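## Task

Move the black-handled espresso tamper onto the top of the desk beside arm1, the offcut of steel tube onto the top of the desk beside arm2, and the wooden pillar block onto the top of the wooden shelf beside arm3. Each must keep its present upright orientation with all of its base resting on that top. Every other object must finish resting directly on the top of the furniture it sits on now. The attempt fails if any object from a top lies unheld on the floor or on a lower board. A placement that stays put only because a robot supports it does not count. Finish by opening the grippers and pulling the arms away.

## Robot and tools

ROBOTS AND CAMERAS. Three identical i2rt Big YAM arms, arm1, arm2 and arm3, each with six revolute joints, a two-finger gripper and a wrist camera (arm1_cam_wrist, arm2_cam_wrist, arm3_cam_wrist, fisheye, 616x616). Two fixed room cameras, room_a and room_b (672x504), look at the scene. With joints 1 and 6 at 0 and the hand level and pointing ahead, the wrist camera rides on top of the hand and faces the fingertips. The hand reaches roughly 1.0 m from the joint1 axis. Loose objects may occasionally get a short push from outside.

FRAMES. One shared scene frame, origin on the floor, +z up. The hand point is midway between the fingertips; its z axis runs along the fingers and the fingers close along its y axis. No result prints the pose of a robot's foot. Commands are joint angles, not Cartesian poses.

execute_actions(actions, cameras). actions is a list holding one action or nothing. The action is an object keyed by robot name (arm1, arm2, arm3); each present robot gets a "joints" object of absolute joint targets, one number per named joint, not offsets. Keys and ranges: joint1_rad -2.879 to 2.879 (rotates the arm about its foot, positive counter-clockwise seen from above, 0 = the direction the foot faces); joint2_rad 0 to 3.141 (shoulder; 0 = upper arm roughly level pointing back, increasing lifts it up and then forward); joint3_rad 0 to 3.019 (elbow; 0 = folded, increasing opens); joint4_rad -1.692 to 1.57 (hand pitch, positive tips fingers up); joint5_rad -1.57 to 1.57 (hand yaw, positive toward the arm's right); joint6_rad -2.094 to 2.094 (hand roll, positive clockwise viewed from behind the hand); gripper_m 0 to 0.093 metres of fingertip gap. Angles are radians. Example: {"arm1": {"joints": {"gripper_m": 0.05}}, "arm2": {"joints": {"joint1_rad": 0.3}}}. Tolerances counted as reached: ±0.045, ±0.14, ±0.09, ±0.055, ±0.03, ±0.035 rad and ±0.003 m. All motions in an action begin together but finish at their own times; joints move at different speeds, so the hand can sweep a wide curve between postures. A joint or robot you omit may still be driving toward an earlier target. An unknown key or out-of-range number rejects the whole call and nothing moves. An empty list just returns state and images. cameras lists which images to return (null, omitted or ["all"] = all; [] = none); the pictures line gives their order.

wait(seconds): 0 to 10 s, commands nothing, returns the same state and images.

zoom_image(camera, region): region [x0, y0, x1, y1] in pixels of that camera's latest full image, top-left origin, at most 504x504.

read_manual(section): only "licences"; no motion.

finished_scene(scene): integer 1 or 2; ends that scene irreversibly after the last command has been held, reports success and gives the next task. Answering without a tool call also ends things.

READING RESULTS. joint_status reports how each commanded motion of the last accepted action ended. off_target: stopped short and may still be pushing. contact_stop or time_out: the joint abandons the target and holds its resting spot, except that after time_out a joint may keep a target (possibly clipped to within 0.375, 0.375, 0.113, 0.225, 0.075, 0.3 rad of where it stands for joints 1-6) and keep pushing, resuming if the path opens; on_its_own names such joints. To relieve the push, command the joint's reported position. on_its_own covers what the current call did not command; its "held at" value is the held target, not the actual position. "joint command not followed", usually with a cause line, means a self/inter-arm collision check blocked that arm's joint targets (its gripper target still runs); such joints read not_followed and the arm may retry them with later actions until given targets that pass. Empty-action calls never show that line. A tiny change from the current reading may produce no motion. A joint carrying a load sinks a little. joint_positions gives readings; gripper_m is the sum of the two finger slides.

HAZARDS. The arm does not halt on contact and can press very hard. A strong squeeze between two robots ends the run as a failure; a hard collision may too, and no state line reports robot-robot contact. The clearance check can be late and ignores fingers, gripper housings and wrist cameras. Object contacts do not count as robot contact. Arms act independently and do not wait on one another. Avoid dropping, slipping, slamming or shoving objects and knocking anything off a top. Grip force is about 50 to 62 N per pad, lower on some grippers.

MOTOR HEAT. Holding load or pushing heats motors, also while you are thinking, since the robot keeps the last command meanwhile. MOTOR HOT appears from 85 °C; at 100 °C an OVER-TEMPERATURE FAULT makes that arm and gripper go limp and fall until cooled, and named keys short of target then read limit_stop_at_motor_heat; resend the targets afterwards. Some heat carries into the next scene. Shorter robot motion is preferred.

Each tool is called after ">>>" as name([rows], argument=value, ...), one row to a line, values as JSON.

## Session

>>> execute_actions(actions=[])

Scene clock: 0.00 s.
Motor temperatures (°C, as the motors report them): arm1=[32 34 32 34 33 31] | arm2=[33 35 32 31 34 32] | arm3=[34 35 36 32 35 33]
arm1.joint_positions: joint1_rad=+0.370 joint2_rad=+0.311 joint3_rad=+1.407 joint4_rad=-1.457 joint5_rad=+0.168 joint6_rad=-0.676 gripper_m=+0.094
arm1.joint_status: not commanded
arm1.hand: x=-0.4148 y=-1.3622 z=+1.5310 quat_wxyz=(-0.552, +0.402, -0.718, +0.136) (m; scene frame)
arm2.joint_positions: joint1_rad=-0.723 joint2_rad=+0.567 joint3_rad=+1.415 joint4_rad=-1.453 joint5_rad=-0.245 joint6_rad=+0.756 gripper_m=+0.095
arm2.joint_status: not commanded
arm2.hand: x=+0.3438 y=+1.2493 z=+1.3650 quat_wxyz=(-0.466, -0.761, -0.446, +0.060) (m; scene frame)
arm3.joint_positions: joint1_rad=-0.601 joint2_rad=+0.454 joint3_rad=+1.659 joint4_rad=-1.460 joint5_rad=+0.147 joint6_rad=+0.230 gripper_m=+0.094
arm3.joint_status: not commanded
arm3.hand: x=+0.2759 y=+0.0184 z=+1.5369 quat_wxyz=(-0.479, +0.365, -0.701, -0.381) (m; scene frame)
pictures: arm1_cam_wrist, arm2_cam_wrist, arm3_cam_wrist, room_a, room_b
Images, in order (width x height): arm1_cam_wrist 616x616, arm2_cam_wrist 616x616, arm3_cam_wrist 616x616, room_a 672x504, room_b 672x504.

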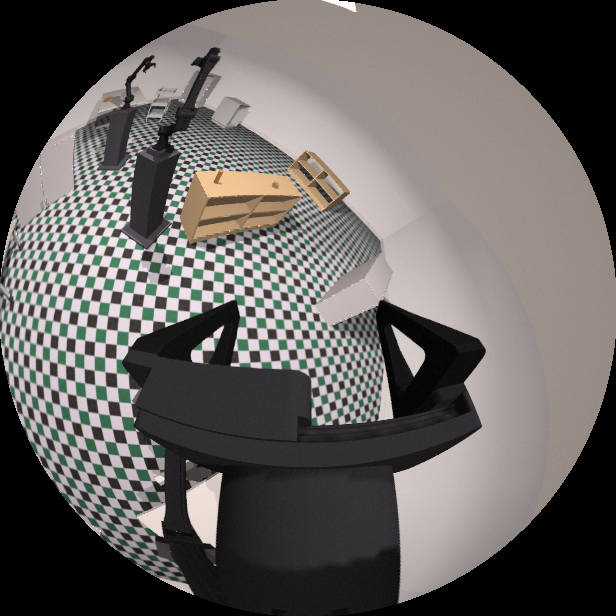

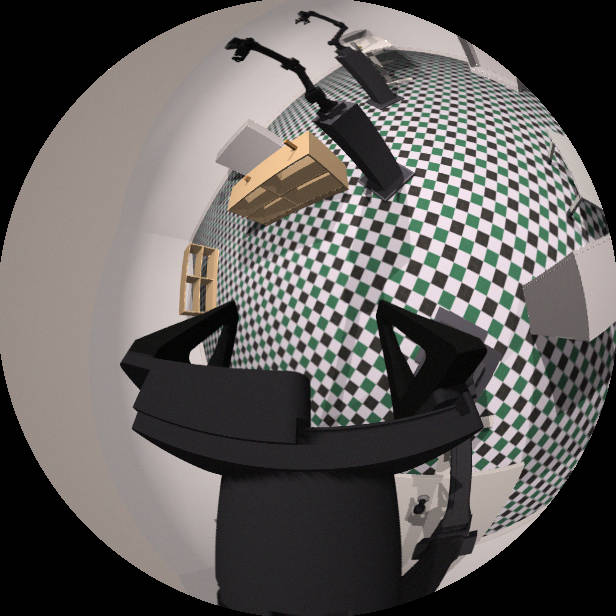

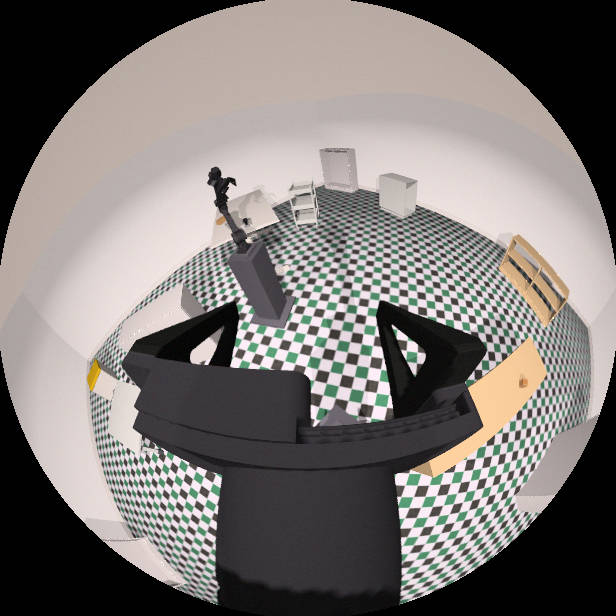

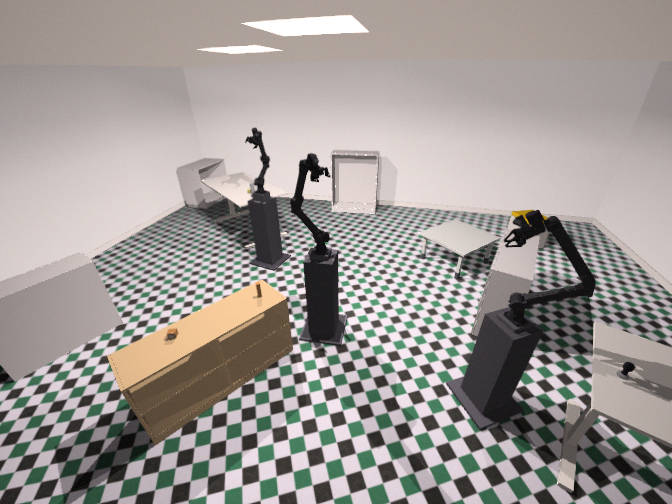

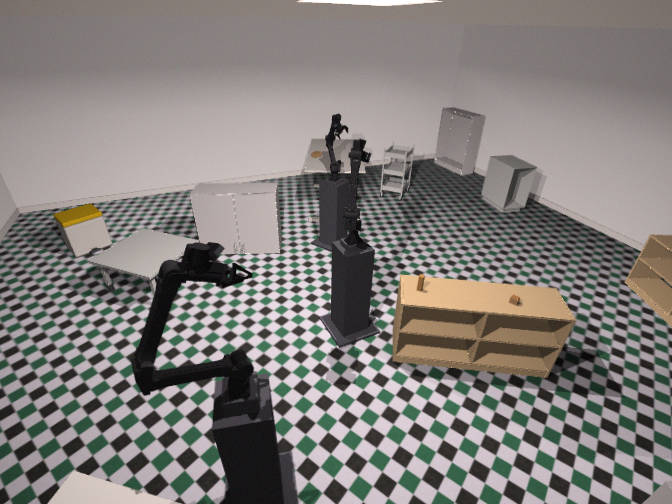

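>>> execute_actions([
  {"arm1":{"joints":{"joint1_rad":-2.0,"joint2_rad":1.8,"joint3_rad":1.3,"joint4_rad":-0.3,"joint5_rad":0,"joint6_rad":0}},"arm2":{"joints":{"joint1_rad":2.0,"joint2_rad":1.7,"joint3_rad":1.45,"joint4_rad":-0.55,"joint5_rad":0,"joint6_rad":0}},"arm3":{"joints":{"joint1_rad":2.304,"joint2_rad":2.03,"joint3_rad":0.97,"joint4_rad":1.06,"joint5_rad":0,"joint6_rad":0}}},
])

Scene clock: 2.70 s.
Motor temperatures (°C, as the motors report them): arm1=[32 34 33 34 33 31] | arm2=[33 35 33 31 34 32] | arm3=[34 35 37 33 35 33]
arm1.joint_positions: joint1_rad=-2.007 joint2_rad=+1.820 joint3_rad=+1.305 joint4_rad=-0.316 joint5_rad=+0.000 joint6_rad=-0.006 gripper_m=+0.094
arm1.joint_status: all done
arm1.hand: x=-0.7394 y=-2.0159 z=+1.0859 quat_wxyz=(-0.210, -0.761, -0.534, +0.301) (m; scene frame)
arm2.joint_positions: joint1_rad=+2.008 joint2_rad=+1.705 joint3_rad=+1.427 joint4_rad=-0.557 joint5_rad=+0.000 joint6_rad=+0.012 gripper_m=+0.095
arm2.joint_status: all done
arm2.hand: x=+0.4758 y=+2.0766 z=+1.0353 quat_wxyz=(-0.285, +0.549, -0.755, -0.220) (m; scene frame)
arm3.joint_positions: joint1_rad=+2.311 joint2_rad=+2.017 joint3_rad=+0.984 joint4_rad=+1.044 joint5_rad=+0.000 joint6_rad=+0.008 gripper_m=+0.094
arm3.joint_status: all done
arm3.hand: x=-0.0997 y=-0.6606 z=+1.0012 quat_wxyz=(+0.366, +0.606, +0.357, -0.609) (m; scene frame)
pictures: arm1_cam_wrist, arm2_cam_wrist, arm3_cam_wrist, room_a, room_b
Images, in order (width x height): arm1_cam_wrist 616x616, arm2_cam_wrist 616x616, arm3_cam_wrist 616x616, room_a 672x504, room_b 672x504.

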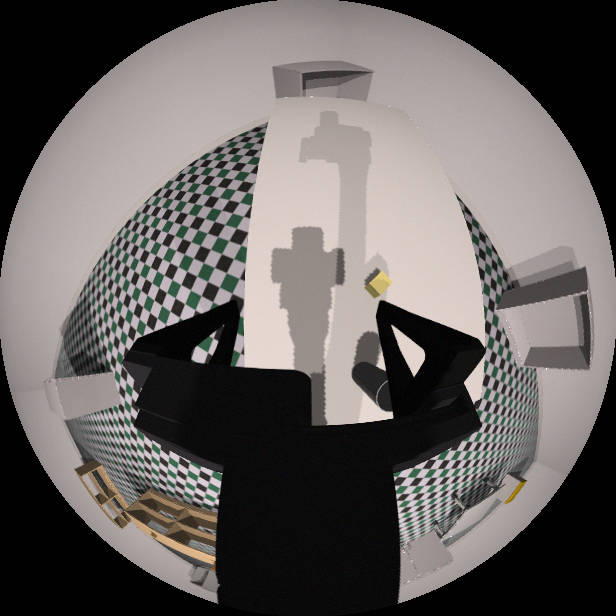

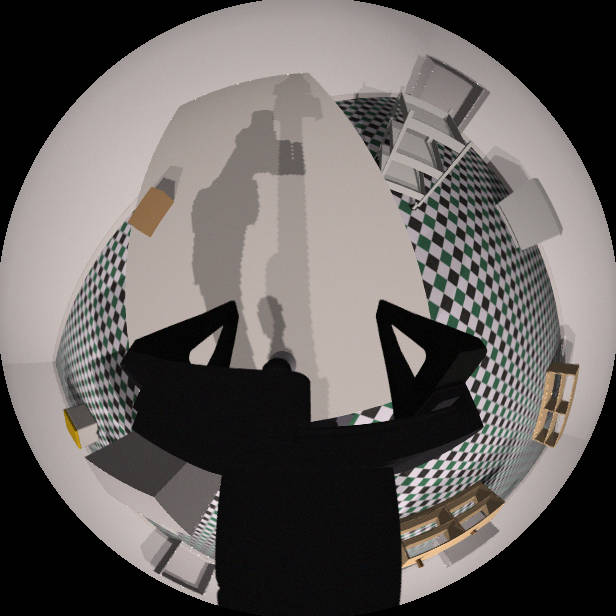

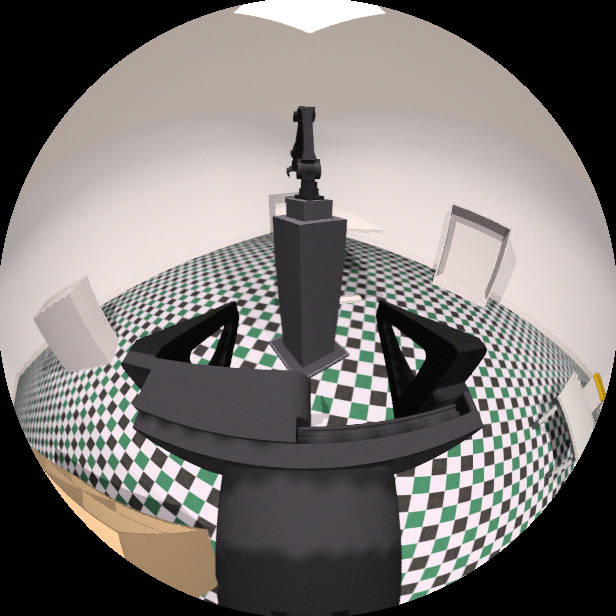

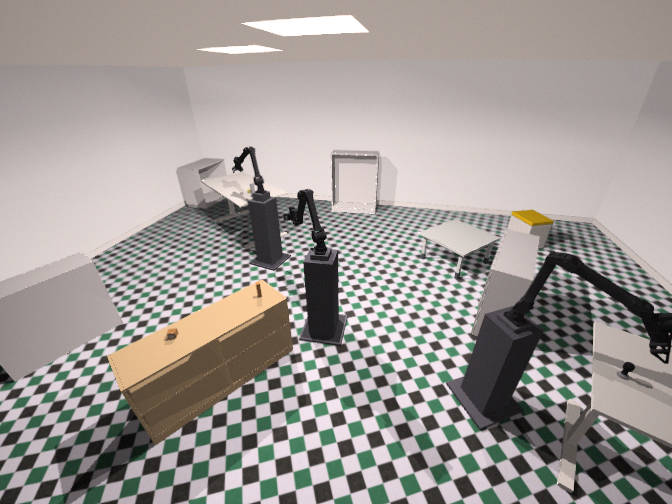

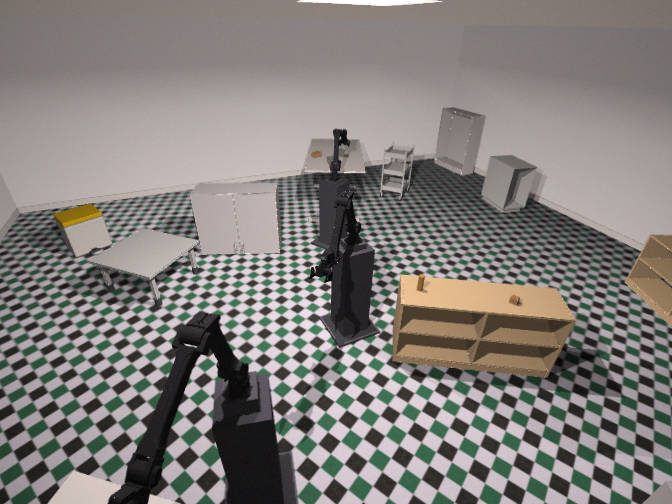

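>>> execute_actions([
  {"arm1":{"joints":{"joint1_rad":-2.2,"joint2_rad":1.66,"joint3_rad":0.974,"joint4_rad":-0.1}},"arm2":{"joints":{"joint1_rad":2.09,"joint2_rad":1.65,"joint3_rad":1.026,"joint4_rad":-0.17}}},
], cameras=["arm1_cam_wrist","arm2_cam_wrist","room_a"])

>>> zoom_image(camera="room_a", region=[200,140,300,220])

Scene clock: 4.13 s.
Motor temperatures (°C, as the motors report them): arm1=[32 35 33 34 33 31] | arm2=[33 35 33 31 34 32] | arm3=[34 35 37 33 35 33]
arm1.joint_positions: joint1_rad=-2.210 joint2_rad=+1.664 joint3_rad=+0.971 joint4_rad=-0.119 joint5_rad=+0.001 joint6_rad=-0.005 gripper_m=+0.094
arm1.joint_status: all done
arm1.hand: x=-0.8150 y=-1.8783 z=+1.0527 quat_wxyz=(-0.184, -0.809, -0.452, +0.328) (m; scene frame)
arm2.joint_positions: joint1_rad=+2.099 joint2_rad=+1.653 joint3_rad=+1.027 joint4_rad=-0.185 joint5_rad=+0.000 joint6_rad=+0.012 gripper_m=+0.095
arm2.joint_status: all done
arm2.hand: x=+0.4006 y=+2.0211 z=+0.9262 quat_wxyz=(-0.283, +0.580, -0.726, -0.240) (m; scene frame)
arm3.joint_positions: joint1_rad=+2.311 joint2_rad=+2.017 joint3_rad=+0.984 joint4_rad=+1.044 joint5_rad=+0.000 joint6_rad=+0.008 gripper_m=+0.094
arm3.joint_status: not commanded
arm3.hand: x=-0.0997 y=-0.6606 z=+1.0012 quat_wxyz=(+0.366, +0.606, +0.357, -0.609) (m; scene frame)
pictures: arm1_cam_wrist, arm2_cam_wrist, room_a
Images, in order (width x height): arm1_cam_wrist 616x616, arm2_cam_wrist 616x616, room_a 672x504.

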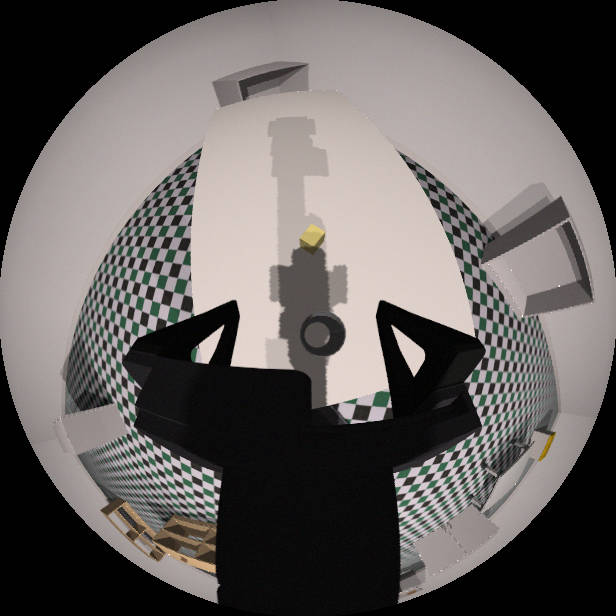

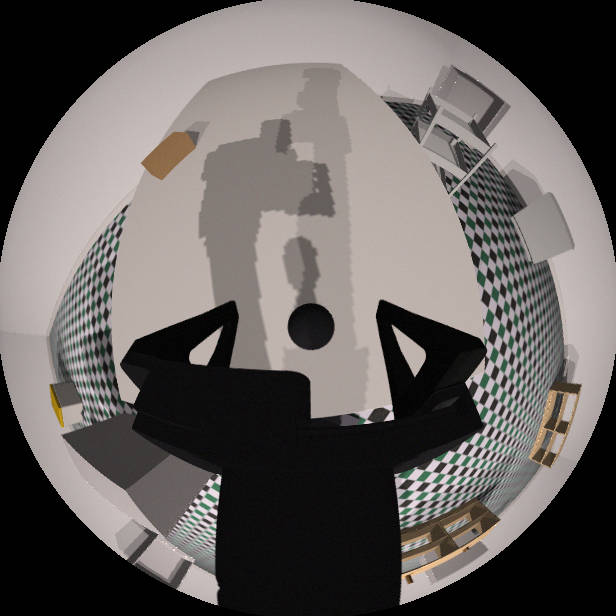

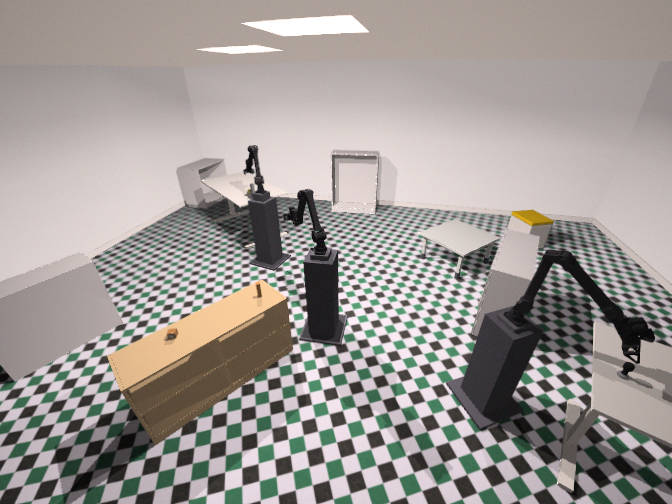

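Region (200, 140, 300, 220) of room_a's 672x504 image, scaled by 5.040, with more detail than that image has; it fills the top 403 rows of this view, and the rest is white.

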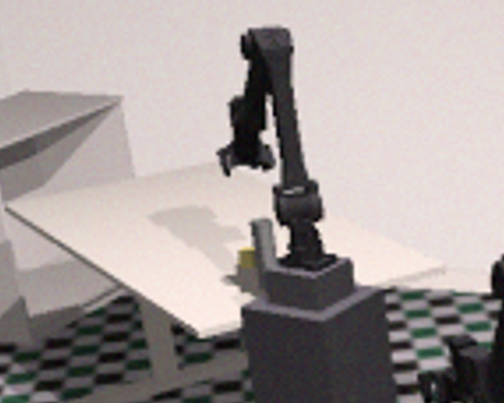

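>>> execute_actions([
  {"arm1":{"joints":{"joint1_rad":-2.235,"joint2_rad":1.93,"joint3_rad":0.92,"joint4_rad":0.24}}},
], cameras=["arm1_cam_wrist","room_a"])

>>> zoom_image(camera="room_a", region=[200,140,300,220])

Scene clock: 5.60 s.
Motor temperatures (°C, as the motors report them): arm1=[32 35 33 34 33 31] | arm2=[33 35 34 31 34 32] | arm3=[34 35 37 33 35 33]
arm1.joint_positions: joint1_rad=-2.223 joint2_rad=+1.944 joint3_rad=+0.913 joint4_rad=+0.221 joint5_rad=+0.001 joint6_rad=-0.005 gripper_m=+0.094
arm1.joint_status: all done
arm1.hand: x=-0.8224 y=-1.8772 z=+0.9268 quat_wxyz=(-0.182, -0.811, -0.447, +0.330) (m; scene frame)
arm2.joint_positions: joint1_rad=+2.099 joint2_rad=+1.653 joint3_rad=+1.027 joint4_rad=-0.185 joint5_rad=+0.000 joint6_rad=+0.012 gripper_m=+0.095
arm2.joint_status: not commanded
arm2.hand: x=+0.4006 y=+2.0211 z=+0.9262 quat_wxyz=(-0.283, +0.580, -0.726, -0.240) (m; scene frame)
arm3.joint_positions: joint1_rad=+2.311 joint2_rad=+2.017 joint3_rad=+0.984 joint4_rad=+1.044 joint5_rad=+0.000 joint6_rad=+0.008 gripper_m=+0.094
arm3.joint_status: not commanded
arm3.hand: x=-0.0997 y=-0.6606 z=+1.0012 quat_wxyz=(+0.366, +0.606, +0.357, -0.609) (m; scene frame)
pictures: arm1_cam_wrist, room_a
Images, in order (width x height): arm1_cam_wrist 616x616, room_a 672x504.

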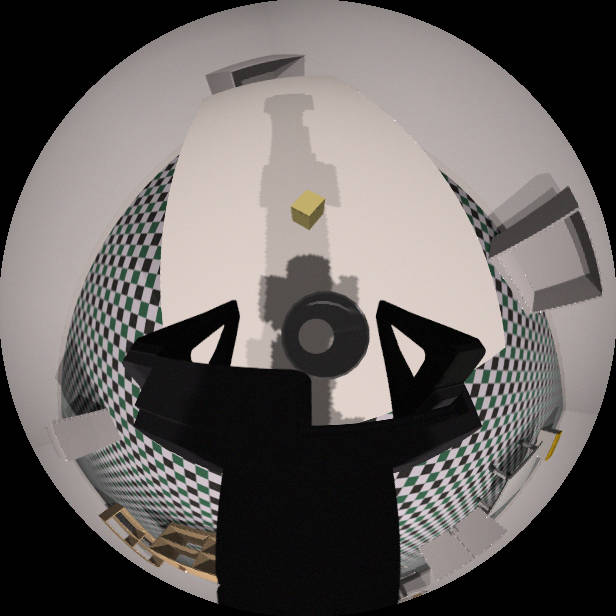

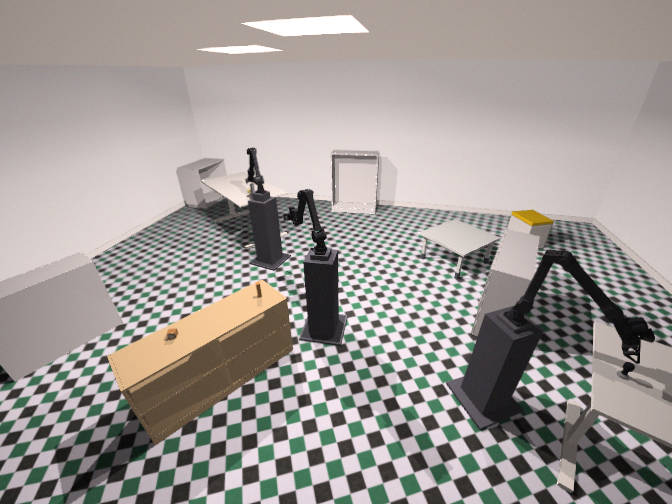

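Region (200, 140, 300, 220) of room_a's 672x504 image, scaled by 5.040, with more detail than that image has; it fills the top 403 rows of this view, and the rest is white.

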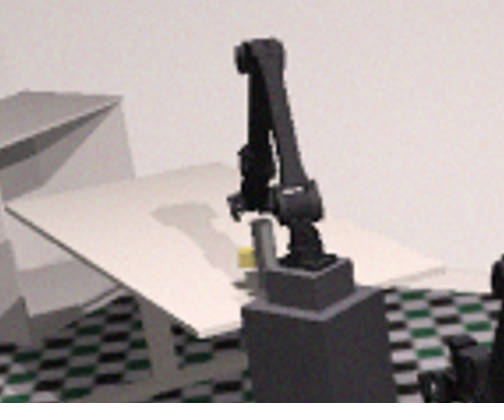

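>>> execute_actions([
  {"arm1":{"joints":{"joint1_rad":-2.257,"joint2_rad":2.005,"joint3_rad":0.95,"joint4_rad":0.31}}},
], cameras=["arm1_cam_wrist"])

>>> execute_actions([
  {"arm1":{"joints":{"gripper_m":0}}},
], cameras=["arm1_cam_wrist"])

Scene clock: 6.60 s.
Motor temperatures (°C, as the motors report them): arm1=[32 35 33 34 33 31] | arm2=[33 35 34 31 34 32] | arm3=[34 36 37 33 35 33]
arm1.joint_positions: joint1_rad=-2.248 joint2_rad=+2.008 joint3_rad=+0.913 joint4_rad=+0.291 joint5_rad=+0.001 joint6_rad=-0.005 gripper_m=+0.094
arm1.joint_status: all done
arm1.hand: x=-0.8349 y=-1.8694 z=+0.9020 quat_wxyz=(-0.179, -0.816, -0.436, +0.335) (m; scene frame)
arm2.joint_positions: joint1_rad=+2.099 joint2_rad=+1.653 joint3_rad=+1.027 joint4_rad=-0.185 joint5_rad=+0.000 joint6_rad=+0.012 gripper_m=+0.095
arm2.joint_status: not commanded
arm2.hand: x=+0.4006 y=+2.0211 z=+0.9262 quat_wxyz=(-0.283, +0.580, -0.726, -0.240) (m; scene frame)
arm3.joint_positions: joint1_rad=+2.311 joint2_rad=+2.017 joint3_rad=+0.984 joint4_rad=+1.044 joint5_rad=+0.000 joint6_rad=+0.008 gripper_m=+0.094
arm3.joint_status: not commanded
arm3.hand: x=-0.0997 y=-0.6606 z=+1.0012 quat_wxyz=(+0.366, +0.606, +0.357, -0.609) (m; scene frame)
pictures: arm1_cam_wrist
Images, in order (width x height): arm1_cam_wrist 616x616.

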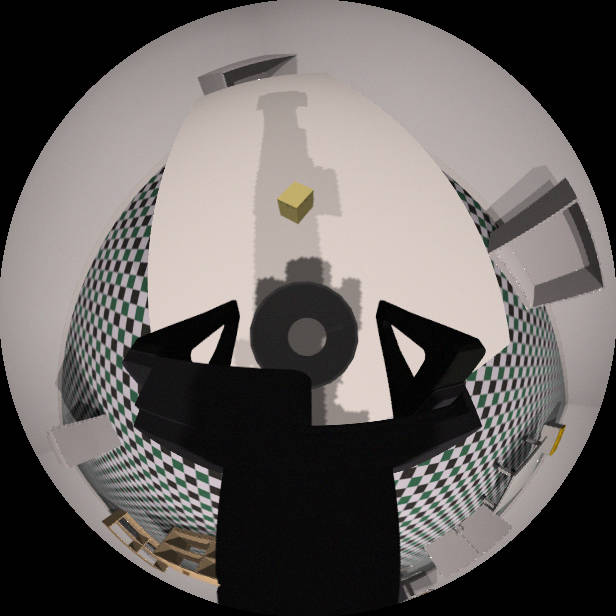

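Scene clock: 7.33 s.
Motor temperatures (°C, as the motors report them): arm1=[32 35 33 34 33 31] | arm2=[33 35 34 31 34 32] | arm3=[34 36 37 33 35 33]
arm1.joint_positions: joint1_rad=-2.248 joint2_rad=+2.008 joint3_rad=+0.913 joint4_rad=+0.292 joint5_rad=-0.001 joint6_rad=-0.005 gripper_m=+0.059
arm1.joint_status: gripper_m off_target (ended at +0.059, target +0.000)
arm1.hand: x=-0.8349 y=-1.8697 z=+0.9022 quat_wxyz=(-0.180, -0.816, -0.436, +0.335) (m; scene frame)
arm2.joint_positions: joint1_rad=+2.099 joint2_rad=+1.653 joint3_rad=+1.027 joint4_rad=-0.185 joint5_rad=+0.000 joint6_rad=+0.012 gripper_m=+0.095
arm2.joint_status: not commanded
arm2.hand: x=+0.4006 y=+2.0211 z=+0.9262 quat_wxyz=(-0.283, +0.580, -0.726, -0.240) (m; scene frame)
arm3.joint_positions: joint1_rad=+2.311 joint2_rad=+2.017 joint3_rad=+0.984 joint4_rad=+1.044 joint5_rad=+0.000 joint6_rad=+0.008 gripper_m=+0.094
arm3.joint_status: not commanded
arm3.hand: x=-0.0997 y=-0.6606 z=+1.0012 quat_wxyz=(+0.366, +0.606, +0.357, -0.609) (m; scene frame)
pictures: arm1_cam_wrist
Images, in order (width x height): arm1_cam_wrist 616x616.

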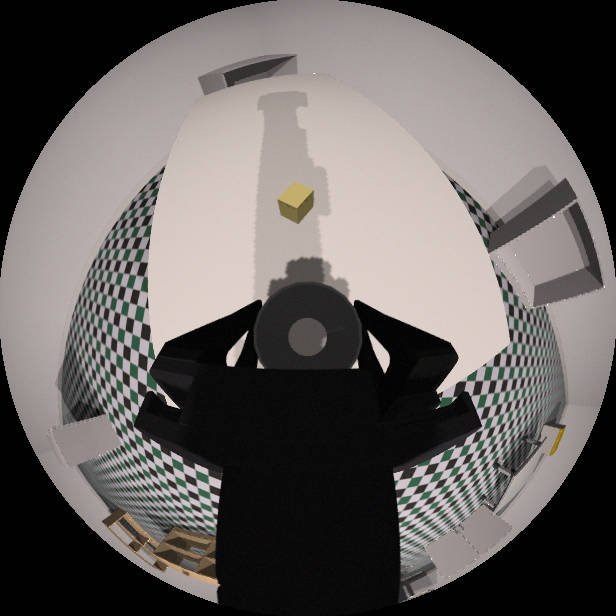

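>>> execute_actions([
  {"arm1":{"joints":{"gripper_m":0.08}}},
], cameras=[])

>>> execute_actions([
  {"arm1":{"joints":{"joint2_rad":2.06,"joint4_rad":0.365}}},
], cameras=[])

>>> execute_actions([
  {"arm1":{"joints":{"gripper_m":0}}},
], cameras=["arm1_cam_wrist"])

>>> execute_actions([
  {"arm1":{"joints":{"joint2_rad":1.6,"joint3_rad":1.2,"joint4_rad":-0.34}}},
], cameras=["arm1_cam_wrist"])

>>> execute_actions([
  {"arm1":{"joints":{"joint1_rad":0.981,"joint2_rad":1.85,"joint3_rad":1.42,"joint4_rad":-0.26}},"arm2":{"joints":{"joint1_rad":-0.835,"joint2_rad":1.3,"joint3_rad":1.25,"joint4_rad":-0.7}},"arm3":{"joints":{"joint2_rad":2.08,"joint3_rad":0.9,"joint4_rad":1.18}}},
], cameras=["arm3_cam_wrist","room_b"])

Scene clock: 8.30 s.
Motor temperatures (°C, as the motors report them): arm1=[32 35 33 34 33 31] | arm2=[33 36 34 31 34 32] | arm3=[34 36 37 33 35 33]
arm1.joint_positions: joint1_rad=-2.248 joint2_rad=+2.008 joint3_rad=+0.913 joint4_rad=+0.292 joint5_rad=-0.001 joint6_rad=-0.005 gripper_m=+0.080
arm1.joint_status: all done
arm1.hand: x=-0.8349 y=-1.8697 z=+0.9022 quat_wxyz=(-0.180, -0.816, -0.436, +0.335) (m; scene frame)
arm2.joint_positions: joint1_rad=+2.099 joint2_rad=+1.653 joint3_rad=+1.027 joint4_rad=-0.185 joint5_rad=+0.000 joint6_rad=+0.012 gripper_m=+0.095
arm2.joint_status: not commanded
arm2.hand: x=+0.4006 y=+2.0211 z=+0.9262 quat_wxyz=(-0.283, +0.580, -0.726, -0.240) (m; scene frame)
arm3.joint_positions: joint1_rad=+2.311 joint2_rad=+2.017 joint3_rad=+0.984 joint4_rad=+1.044 joint5_rad=+0.000 joint6_rad=+0.008 gripper_m=+0.094
arm3.joint_status: not commanded
arm3.hand: x=-0.0997 y=-0.6606 z=+1.0012 quat_wxyz=(+0.366, +0.606, +0.357, -0.609) (m; scene frame)
pictures: none
No camera images: the call's "cameras" was empty. Leave "cameras" out to get every camera's image.

Scene clock: 9.13 s.
Motor temperatures (°C, as the motors report them): arm1=[32 35 34 34 33 31] | arm2=[33 36 34 31 34 32] | arm3=[34 36 37 33 35 33]
arm1.joint_positions: joint1_rad=-2.248 joint2_rad=+2.060 joint3_rad=+0.913 joint4_rad=+0.345 joint5_rad=-0.001 joint6_rad=-0.005 gripper_m=+0.080
arm1.joint_status: all done
arm1.hand: x=-0.8341 y=-1.8686 z=+0.8818 quat_wxyz=(-0.180, -0.815, -0.436, +0.335) (m; scene frame)
arm2.joint_positions: joint1_rad=+2.099 joint2_rad=+1.653 joint3_rad=+1.027 joint4_rad=-0.185 joint5_rad=+0.000 joint6_rad=+0.012 gripper_m=+0.095
arm2.joint_status: not commanded
arm2.hand: x=+0.4006 y=+2.0211 z=+0.9262 quat_wxyz=(-0.283, +0.580, -0.726, -0.240) (m; scene frame)
arm3.joint_positions: joint1_rad=+2.311 joint2_rad=+2.017 joint3_rad=+0.984 joint4_rad=+1.044 joint5_rad=+0.000 joint6_rad=+0.008 gripper_m=+0.094
arm3.joint_status: not commanded
arm3.hand: x=-0.0997 y=-0.6606 z=+1.0012 quat_wxyz=(+0.366, +0.606, +0.357, -0.609) (m; scene frame)
pictures: none
No camera images: the call's "cameras" was empty. Leave "cameras" out to get every camera's image.

Scene clock: 9.80 s.
Motor temperatures (°C, as the motors report them): arm1=[32 35 34 34 33 31] | arm2=[33 36 34 31 34 32] | arm3=[34 36 37 33 35 33]
arm1.joint_positions: joint1_rad=-2.248 joint2_rad=+2.060 joint3_rad=+0.913 joint4_rad=+0.346 joint5_rad=-0.001 joint6_rad=-0.005 gripper_m=+0.059
arm1.joint_status: gripper_m off_target (ended at +0.059, target +0.000)
arm1.hand: x=-0.8341 y=-1.8688 z=+0.8820 quat_wxyz=(-0.181, -0.815, -0.436, +0.336) (m; scene frame)
arm2.joint_positions: joint1_rad=+2.099 joint2_rad=+1.653 joint3_rad=+1.027 joint4_rad=-0.185 joint5_rad=+0.000 joint6_rad=+0.012 gripper_m=+0.095
arm2.joint_status: not commanded
arm2.hand: x=+0.4006 y=+2.0211 z=+0.9262 quat_wxyz=(-0.283, +0.580, -0.726, -0.240) (m; scene frame)
arm3.joint_positions: joint1_rad=+2.311 joint2_rad=+2.017 joint3_rad=+0.984 joint4_rad=+1.044 joint5_rad=+0.000 joint6_rad=+0.008 gripper_m=+0.094
arm3.joint_status: not commanded
arm3.hand: x=-0.0997 y=-0.6606 z=+1.0012 quat_wxyz=(+0.366, +0.606, +0.357, -0.609) (m; scene frame)
pictures: arm1_cam_wrist
Images, in order (width x height): arm1_cam_wrist 616x616.

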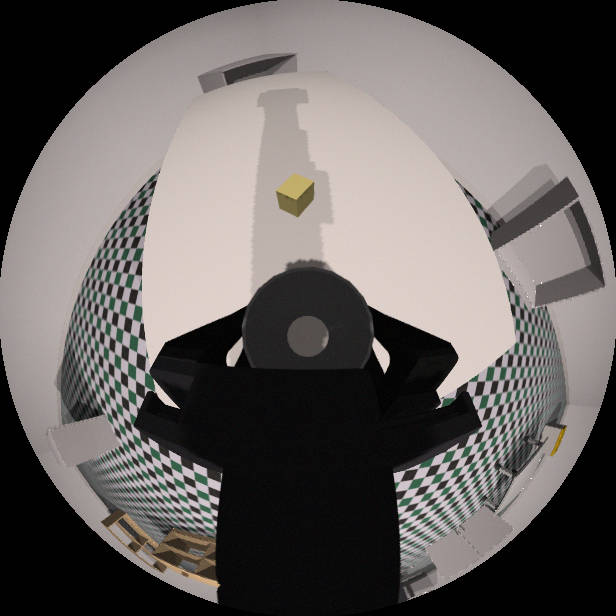

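Scene clock: 11.40 s.
Motor temperatures (°C, as the motors report them): arm1=[32 35 34 34 33 31] | arm2=[33 36 34 32 34 32] | arm3=[34 36 37 33 35 33]
arm1.joint_positions: joint1_rad=-2.248 joint2_rad=+1.647 joint3_rad=+1.165 joint4_rad=-0.351 joint5_rad=-0.001 joint6_rad=-0.005 gripper_m=+0.059
arm1.joint_status: all done
arm1.hand: x=-0.8525 y=-1.8941 z=+1.1179 quat_wxyz=(-0.174, -0.821, -0.439, +0.322) (m; scene frame)
arm2.joint_positions: joint1_rad=+2.099 joint2_rad=+1.653 joint3_rad=+1.027 joint4_rad=-0.185 joint5_rad=+0.000 joint6_rad=+0.012 gripper_m=+0.095
arm2.joint_status: not commanded
arm2.hand: x=+0.4006 y=+2.0211 z=+0.9262 quat_wxyz=(-0.283, +0.580, -0.726, -0.240) (m; scene frame)
arm3.joint_positions: joint1_rad=+2.311 joint2_rad=+2.017 joint3_rad=+0.984 joint4_rad=+1.044 joint5_rad=+0.000 joint6_rad=+0.008 gripper_m=+0.094
arm3.joint_status: not commanded
arm3.hand: x=-0.0997 y=-0.6606 z=+1.0012 quat_wxyz=(+0.366, +0.606, +0.357, -0.609) (m; scene frame)
pictures: arm1_cam_wrist
Images, in order (width x height): arm1_cam_wrist 616x616.

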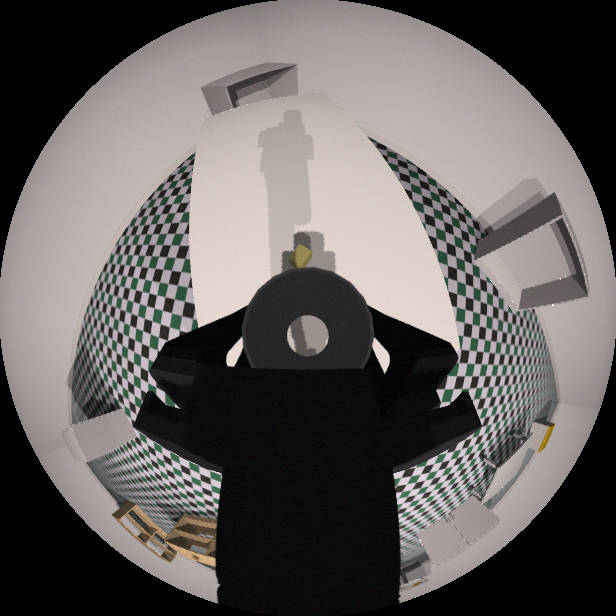

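Scene clock: 14.27 s.
Motor temperatures (°C, as the motors report them): arm1=[32 36 36 34 33 31] | arm2=[33 36 35 32 34 32] | arm3=[34 36 37 33 35 33]
arm1.joint_positions: joint1_rad=+0.991 joint2_rad=+1.908 joint3_rad=+1.368 joint4_rad=-0.275 joint5_rad=-0.004 joint6_rad=-0.003 gripper_m=+0.059
arm1.joint_status: all done
arm1.hand: x=-0.1686 y=-0.7563 z=+1.0480 quat_wxyz=(-0.312, +0.480, -0.799, -0.186) (m; scene frame)
arm2.joint_positions: joint1_rad=-0.840 joint2_rad=+1.305 joint3_rad=+1.240 joint4_rad=-0.690 joint5_rad=+0.000 joint6_rad=+0.012 gripper_m=+0.095
arm2.joint_status: all done
arm2.hand: x=+0.2764 y=+0.8857 z=+1.1442 quat_wxyz=(-0.277, -0.653, -0.646, +0.282) (m; scene frame)
arm3.joint_positions: joint1_rad=+2.311 joint2_rad=+2.057 joint3_rad=+0.907 joint4_rad=+1.164 joint5_rad=+0.000 joint6_rad=+0.008 gripper_m=+0.094
arm3.joint_status: all done
arm3.hand: x=-0.0866 y=-0.6365 z=+0.9721 quat_wxyz=(+0.366, +0.605, +0.357, -0.610) (m; scene frame)
pictures: arm3_cam_wrist, room_b
Images, in order (width x height): arm3_cam_wrist 616x616, room_b 672x504.

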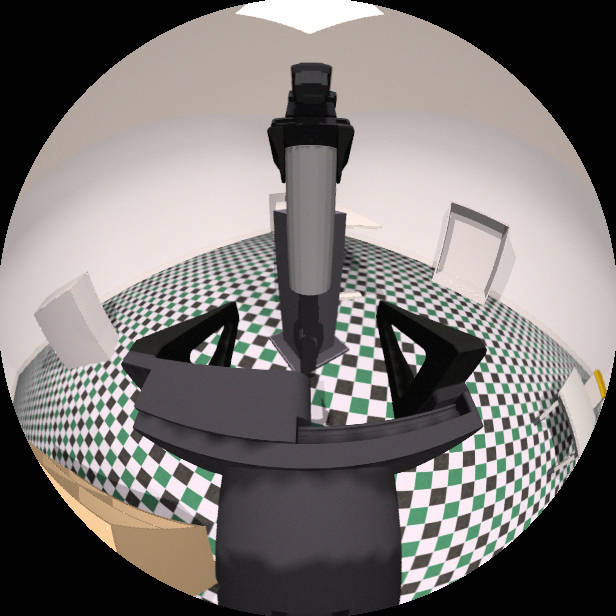

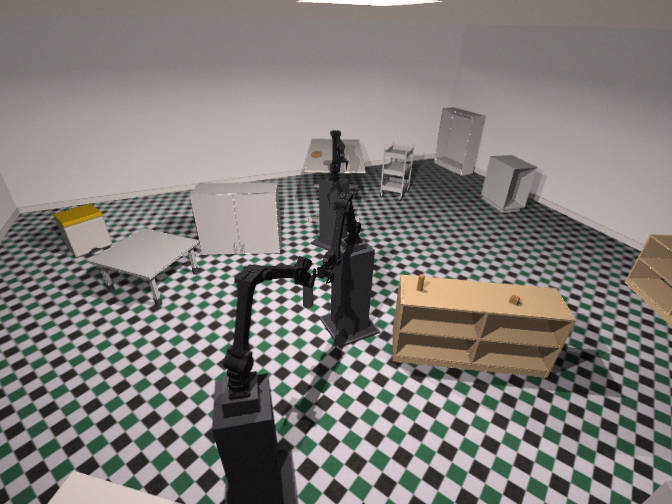

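>>> execute_actions([
  {"arm3":{"joints":{"joint1_rad":2.295,"joint2_rad":2.295,"joint3_rad":1.48,"joint4_rad":0.825}}},
], cameras=["arm3_cam_wrist","arm1_cam_wrist"])

Scene clock: 15.73 s.
Motor temperatures (°C, as the motors report them): arm1=[32 36 36 34 33 31] | arm2=[33 36 35 32 34 32] | arm3=[34 37 38 33 35 33]
arm1.joint_positions: joint1_rad=+0.991 joint2_rad=+1.908 joint3_rad=+1.368 joint4_rad=-0.275 joint5_rad=-0.004 joint6_rad=-0.003 gripper_m=+0.059
arm1.joint_status: not commanded
arm1.hand: x=-0.1686 y=-0.7563 z=+1.0480 quat_wxyz=(-0.312, +0.480, -0.799, -0.186) (m; scene frame)
arm2.joint_positions: joint1_rad=-0.840 joint2_rad=+1.305 joint3_rad=+1.240 joint4_rad=-0.690 joint5_rad=+0.000 joint6_rad=+0.012 gripper_m=+0.095
arm2.joint_status: not commanded
arm2.hand: x=+0.2764 y=+0.8857 z=+1.1442 quat_wxyz=(-0.277, -0.653, -0.646, +0.282) (m; scene frame)
arm3.joint_positions: joint1_rad=+2.307 joint2_rad=+2.290 joint3_rad=+1.452 joint4_rad=+0.835 joint5_rad=+0.000 joint6_rad=+0.008 gripper_m=+0.094
arm3.joint_status: all done
arm3.hand: x=-0.1670 y=-0.7786 z=+0.9704 quat_wxyz=(+0.362, +0.611, +0.359, -0.606) (m; scene frame)
pictures: arm1_cam_wrist, arm3_cam_wrist
Images, in order (width x height): arm1_cam_wrist 616x616, arm3_cam_wrist 616x616.

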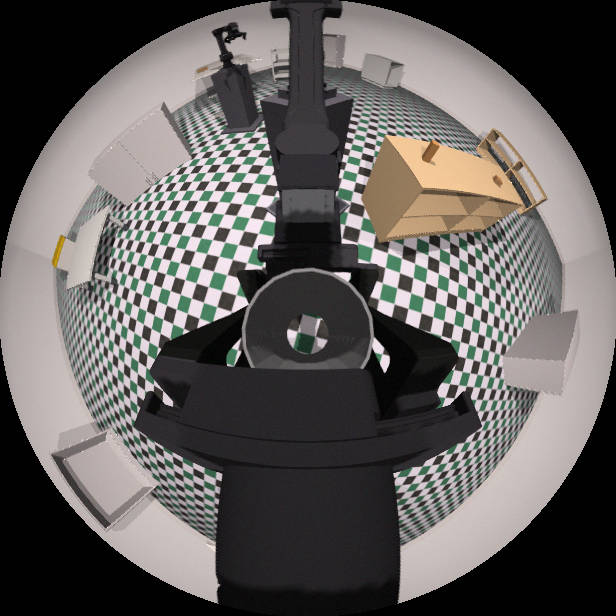

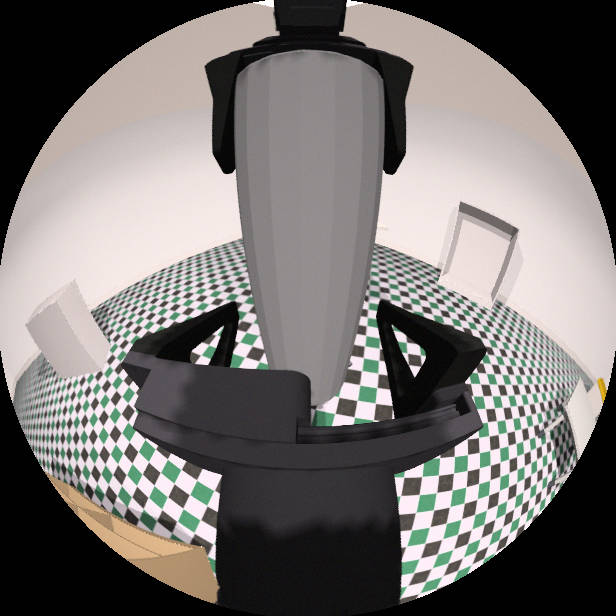

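>>> execute_actions([
  {"arm3":{"joints":{"gripper_m":0}}},
], cameras=[])

>>> execute_actions([
  {"arm1":{"joints":{"gripper_m":0.093}},"arm3":{"joints":{"joint2_rad":2.25,"joint3_rad":1.5,"joint4_rad":0.86}}},
], cameras=[])

>>> execute_actions([
  {"arm1":{"joints":{"joint2_rad":1.4,"joint3_rad":1.2,"joint4_rad":-0.55}}},
], cameras=[])

>>> execute_actions([
  {"arm3":{"joints":{"joint1_rad":-0.37}}},
], cameras=["arm3_cam_wrist","arm2_cam_wrist"])

Scene clock: 16.67 s.
Motor temperatures (°C, as the motors report them): arm1=[32 37 36 34 33 31] | arm2=[33 36 35 31 34 32] | arm3=[34 37 38 33 35 33]
arm1.joint_positions: joint1_rad=+0.991 joint2_rad=+1.908 joint3_rad=+1.368 joint4_rad=-0.275 joint5_rad=-0.003 joint6_rad=-0.003 gripper_m=+0.059
arm1.joint_status: not commanded
arm1.hand: x=-0.1684 y=-0.7564 z=+1.0480 quat_wxyz=(-0.313, +0.479, -0.799, -0.185) (m; scene frame)
arm2.joint_positions: joint1_rad=-0.840 joint2_rad=+1.305 joint3_rad=+1.240 joint4_rad=-0.690 joint5_rad=+0.000 joint6_rad=+0.012 gripper_m=+0.095
arm2.joint_status: not commanded
arm2.hand: x=+0.2764 y=+0.8857 z=+1.1442 quat_wxyz=(-0.277, -0.653, -0.646, +0.282) (m; scene frame)
arm3.joint_positions: joint1_rad=+2.307 joint2_rad=+2.290 joint3_rad=+1.452 joint4_rad=+0.834 joint5_rad=+0.001 joint6_rad=+0.008 gripper_m=+0.059
arm3.joint_status: gripper_m off_target (ended at +0.059, target +0.000)
arm3.hand: x=-0.1671 y=-0.7786 z=+0.9703 quat_wxyz=(+0.362, +0.611, +0.359, -0.606) (m; scene frame)
pictures: none
No camera images: the call's "cameras" was empty. Leave "cameras" out to get every camera's image.

Scene clock: 17.57 s.
Motor temperatures (°C, as the motors report them): arm1=[32 37 37 34 33 31] | arm2=[33 36 35 31 34 32] | arm3=[34 37 38 33 35 33]
arm1.joint_positions: joint1_rad=+0.991 joint2_rad=+1.856 joint3_rad=+1.368 joint4_rad=-0.275 joint5_rad=-0.003 joint6_rad=-0.003 gripper_m=+0.093
arm1.joint_status: all done
arm1.hand: x=-0.1678 y=-0.7549 z=+1.0841 quat_wxyz=(-0.334, +0.474, -0.790, -0.198) (m; scene frame)
arm2.joint_positions: joint1_rad=-0.840 joint2_rad=+1.305 joint3_rad=+1.240 joint4_rad=-0.690 joint5_rad=+0.000 joint6_rad=+0.012 gripper_m=+0.095
arm2.joint_status: not commanded
arm2.hand: x=+0.2764 y=+0.8857 z=+1.1442 quat_wxyz=(-0.277, -0.653, -0.646, +0.282) (m; scene frame)
arm3.joint_positions: joint1_rad=+2.307 joint2_rad=+2.287 joint3_rad=+1.452 joint4_rad=+0.836 joint5_rad=+0.001 joint6_rad=+0.008 gripper_m=+0.059
arm3.joint_status: all done
arm3.hand: x=-0.1671 y=-0.7787 z=+0.9729 quat_wxyz=(+0.363, +0.609, +0.358, -0.607) (m; scene frame)
pictures: none
No camera images: the call's "cameras" was empty. Leave "cameras" out to get every camera's image.

Scene clock: 19.00 s.
Motor temperatures (°C, as the motors report them): arm1=[32 37 37 34 33 31] | arm2=[33 36 36 31 34 32] | arm3=[34 38 39 33 35 33]
arm1.joint_positions: joint1_rad=+0.991 joint2_rad=+1.400 joint3_rad=+1.198 joint4_rad=-0.541 joint5_rad=-0.003 joint6_rad=-0.003 gripper_m=+0.093
arm1.joint_status: all done
arm1.hand: x=-0.2287 y=-0.8665 z=+1.2322 quat_wxyz=(-0.342, +0.472, -0.787, -0.202) (m; scene frame)
arm2.joint_positions: joint1_rad=-0.840 joint2_rad=+1.305 joint3_rad=+1.240 joint4_rad=-0.690 joint5_rad=+0.000 joint6_rad=+0.012 gripper_m=+0.095
arm2.joint_status: not commanded
arm2.hand: x=+0.2764 y=+0.8857 z=+1.1442 quat_wxyz=(-0.277, -0.653, -0.646, +0.282) (m; scene frame)
arm3.joint_positions: joint1_rad=+2.307 joint2_rad=+2.287 joint3_rad=+1.452 joint4_rad=+0.836 joint5_rad=+0.001 joint6_rad=+0.008 gripper_m=+0.059
arm3.joint_status: not commanded
arm3.hand: x=-0.1671 y=-0.7787 z=+0.9729 quat_wxyz=(+0.363, +0.609, +0.358, -0.607) (m; scene frame)
pictures: none
No camera images: the call's "cameras" was empty. Leave "cameras" out to get every camera's image.

Scene clock: 21.77 s.
Motor temperatures (°C, as the motors report them): arm1=[32 36 37 34 33 31] | arm2=[33 36 36 31 34 32] | arm3=[34 38 40 33 35 33]
arm1.joint_positions: joint1_rad=+0.991 joint2_rad=+1.400 joint3_rad=+1.198 joint4_rad=-0.541 joint5_rad=-0.003 joint6_rad=-0.003 gripper_m=+0.093
arm1.joint_status: not commanded
arm1.hand: x=-0.2287 y=-0.8665 z=+1.2322 quat_wxyz=(-0.342, +0.472, -0.787, -0.202) (m; scene frame)
arm2.joint_positions: joint1_rad=-0.840 joint2_rad=+1.305 joint3_rad=+1.240 joint4_rad=-0.690 joint5_rad=+0.000 joint6_rad=+0.012 gripper_m=+0.095
arm2.joint_status: not commanded
arm2.hand: x=+0.2764 y=+0.8857 z=+1.1442 quat_wxyz=(-0.277, -0.653, -0.646, +0.282) (m; scene frame)
arm3.joint_positions: joint1_rad=-0.365 joint2_rad=+2.287 joint3_rad=+1.459 joint4_rad=+0.836 joint5_rad=+0.002 joint6_rad=+0.002 gripper_m=+0.059
arm3.joint_status: all done
arm3.hand: x=+0.2560 y=+0.7696 z=+0.9767 quat_wxyz=(-0.510, +0.489, -0.507, -0.494) (m; scene frame)
pictures: arm2_cam_wrist, arm3_cam_wrist
Images, in order (width x height): arm2_cam_wrist 616x616, arm3_cam_wrist 616x616.

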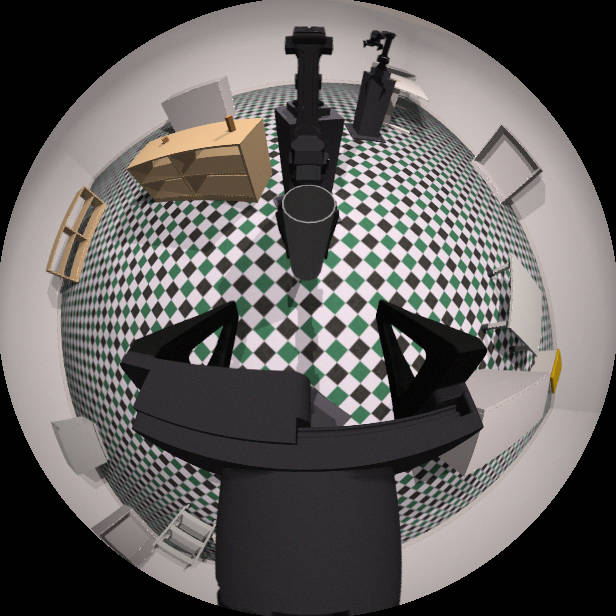

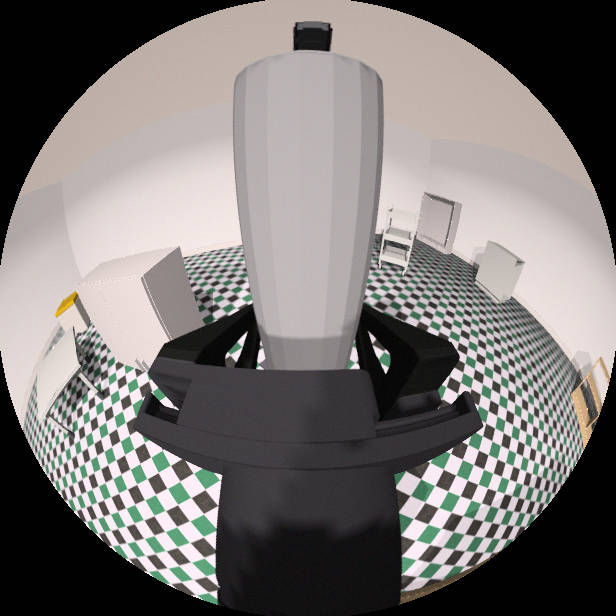

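>>> execute_actions([
  {"arm2":{"joints":{"joint2_rad":1.735,"joint3_rad":1.565,"joint4_rad":-0.565}}},
], cameras=["arm3_cam_wrist","arm2_cam_wrist"])

Scene clock: 23.30 s.
Motor temperatures (°C, as the motors report them): arm1=[32 36 37 34 33 31] | arm2=[33 36 36 32 34 32] | arm3=[34 39 40 33 35 33]
arm1.joint_positions: joint1_rad=+0.991 joint2_rad=+1.400 joint3_rad=+1.198 joint4_rad=-0.541 joint5_rad=-0.003 joint6_rad=-0.003 gripper_m=+0.093
arm1.joint_status: not commanded
arm1.hand: x=-0.2287 y=-0.8665 z=+1.2322 quat_wxyz=(-0.342, +0.472, -0.787, -0.202) (m; scene frame)
arm2.joint_positions: joint1_rad=-0.840 joint2_rad=+1.735 joint3_rad=+1.515 joint4_rad=-0.571 joint5_rad=+0.000 joint6_rad=+0.012 gripper_m=+0.095
arm2.joint_status: all done
arm2.hand: x=+0.2749 y=+0.7377 z=+1.0575 quat_wxyz=(-0.265, -0.658, -0.651, +0.270) (m; scene frame)
arm3.joint_positions: joint1_rad=-0.365 joint2_rad=+2.287 joint3_rad=+1.459 joint4_rad=+0.836 joint5_rad=+0.002 joint6_rad=+0.002 gripper_m=+0.059
arm3.joint_status: not commanded
arm3.hand: x=+0.2560 y=+0.7696 z=+0.9767 quat_wxyz=(-0.510, +0.489, -0.507, -0.494) (m; scene frame)
pictures: arm2_cam_wrist, arm3_cam_wrist
Images, in order (width x height): arm2_cam_wrist 616x616, arm3_cam_wrist 616x616.

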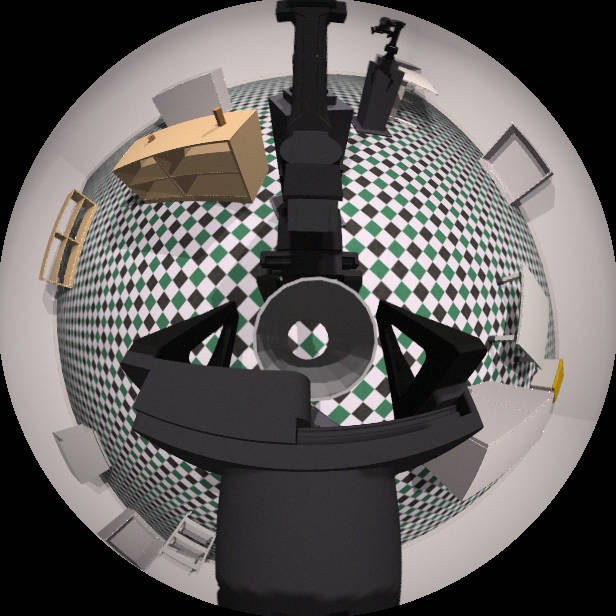

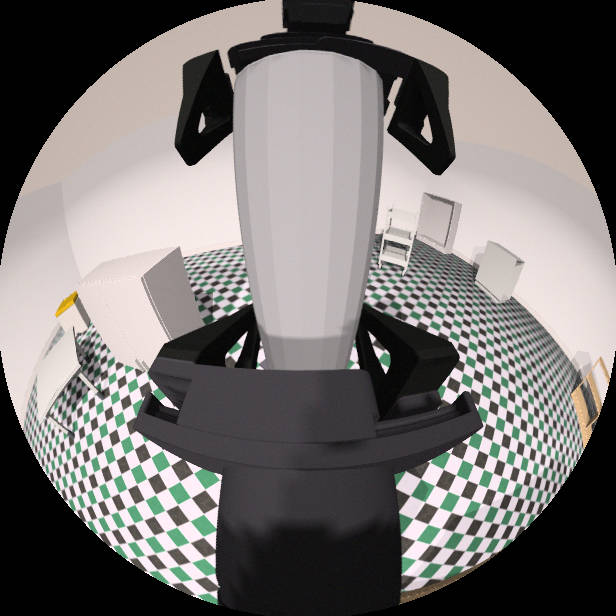

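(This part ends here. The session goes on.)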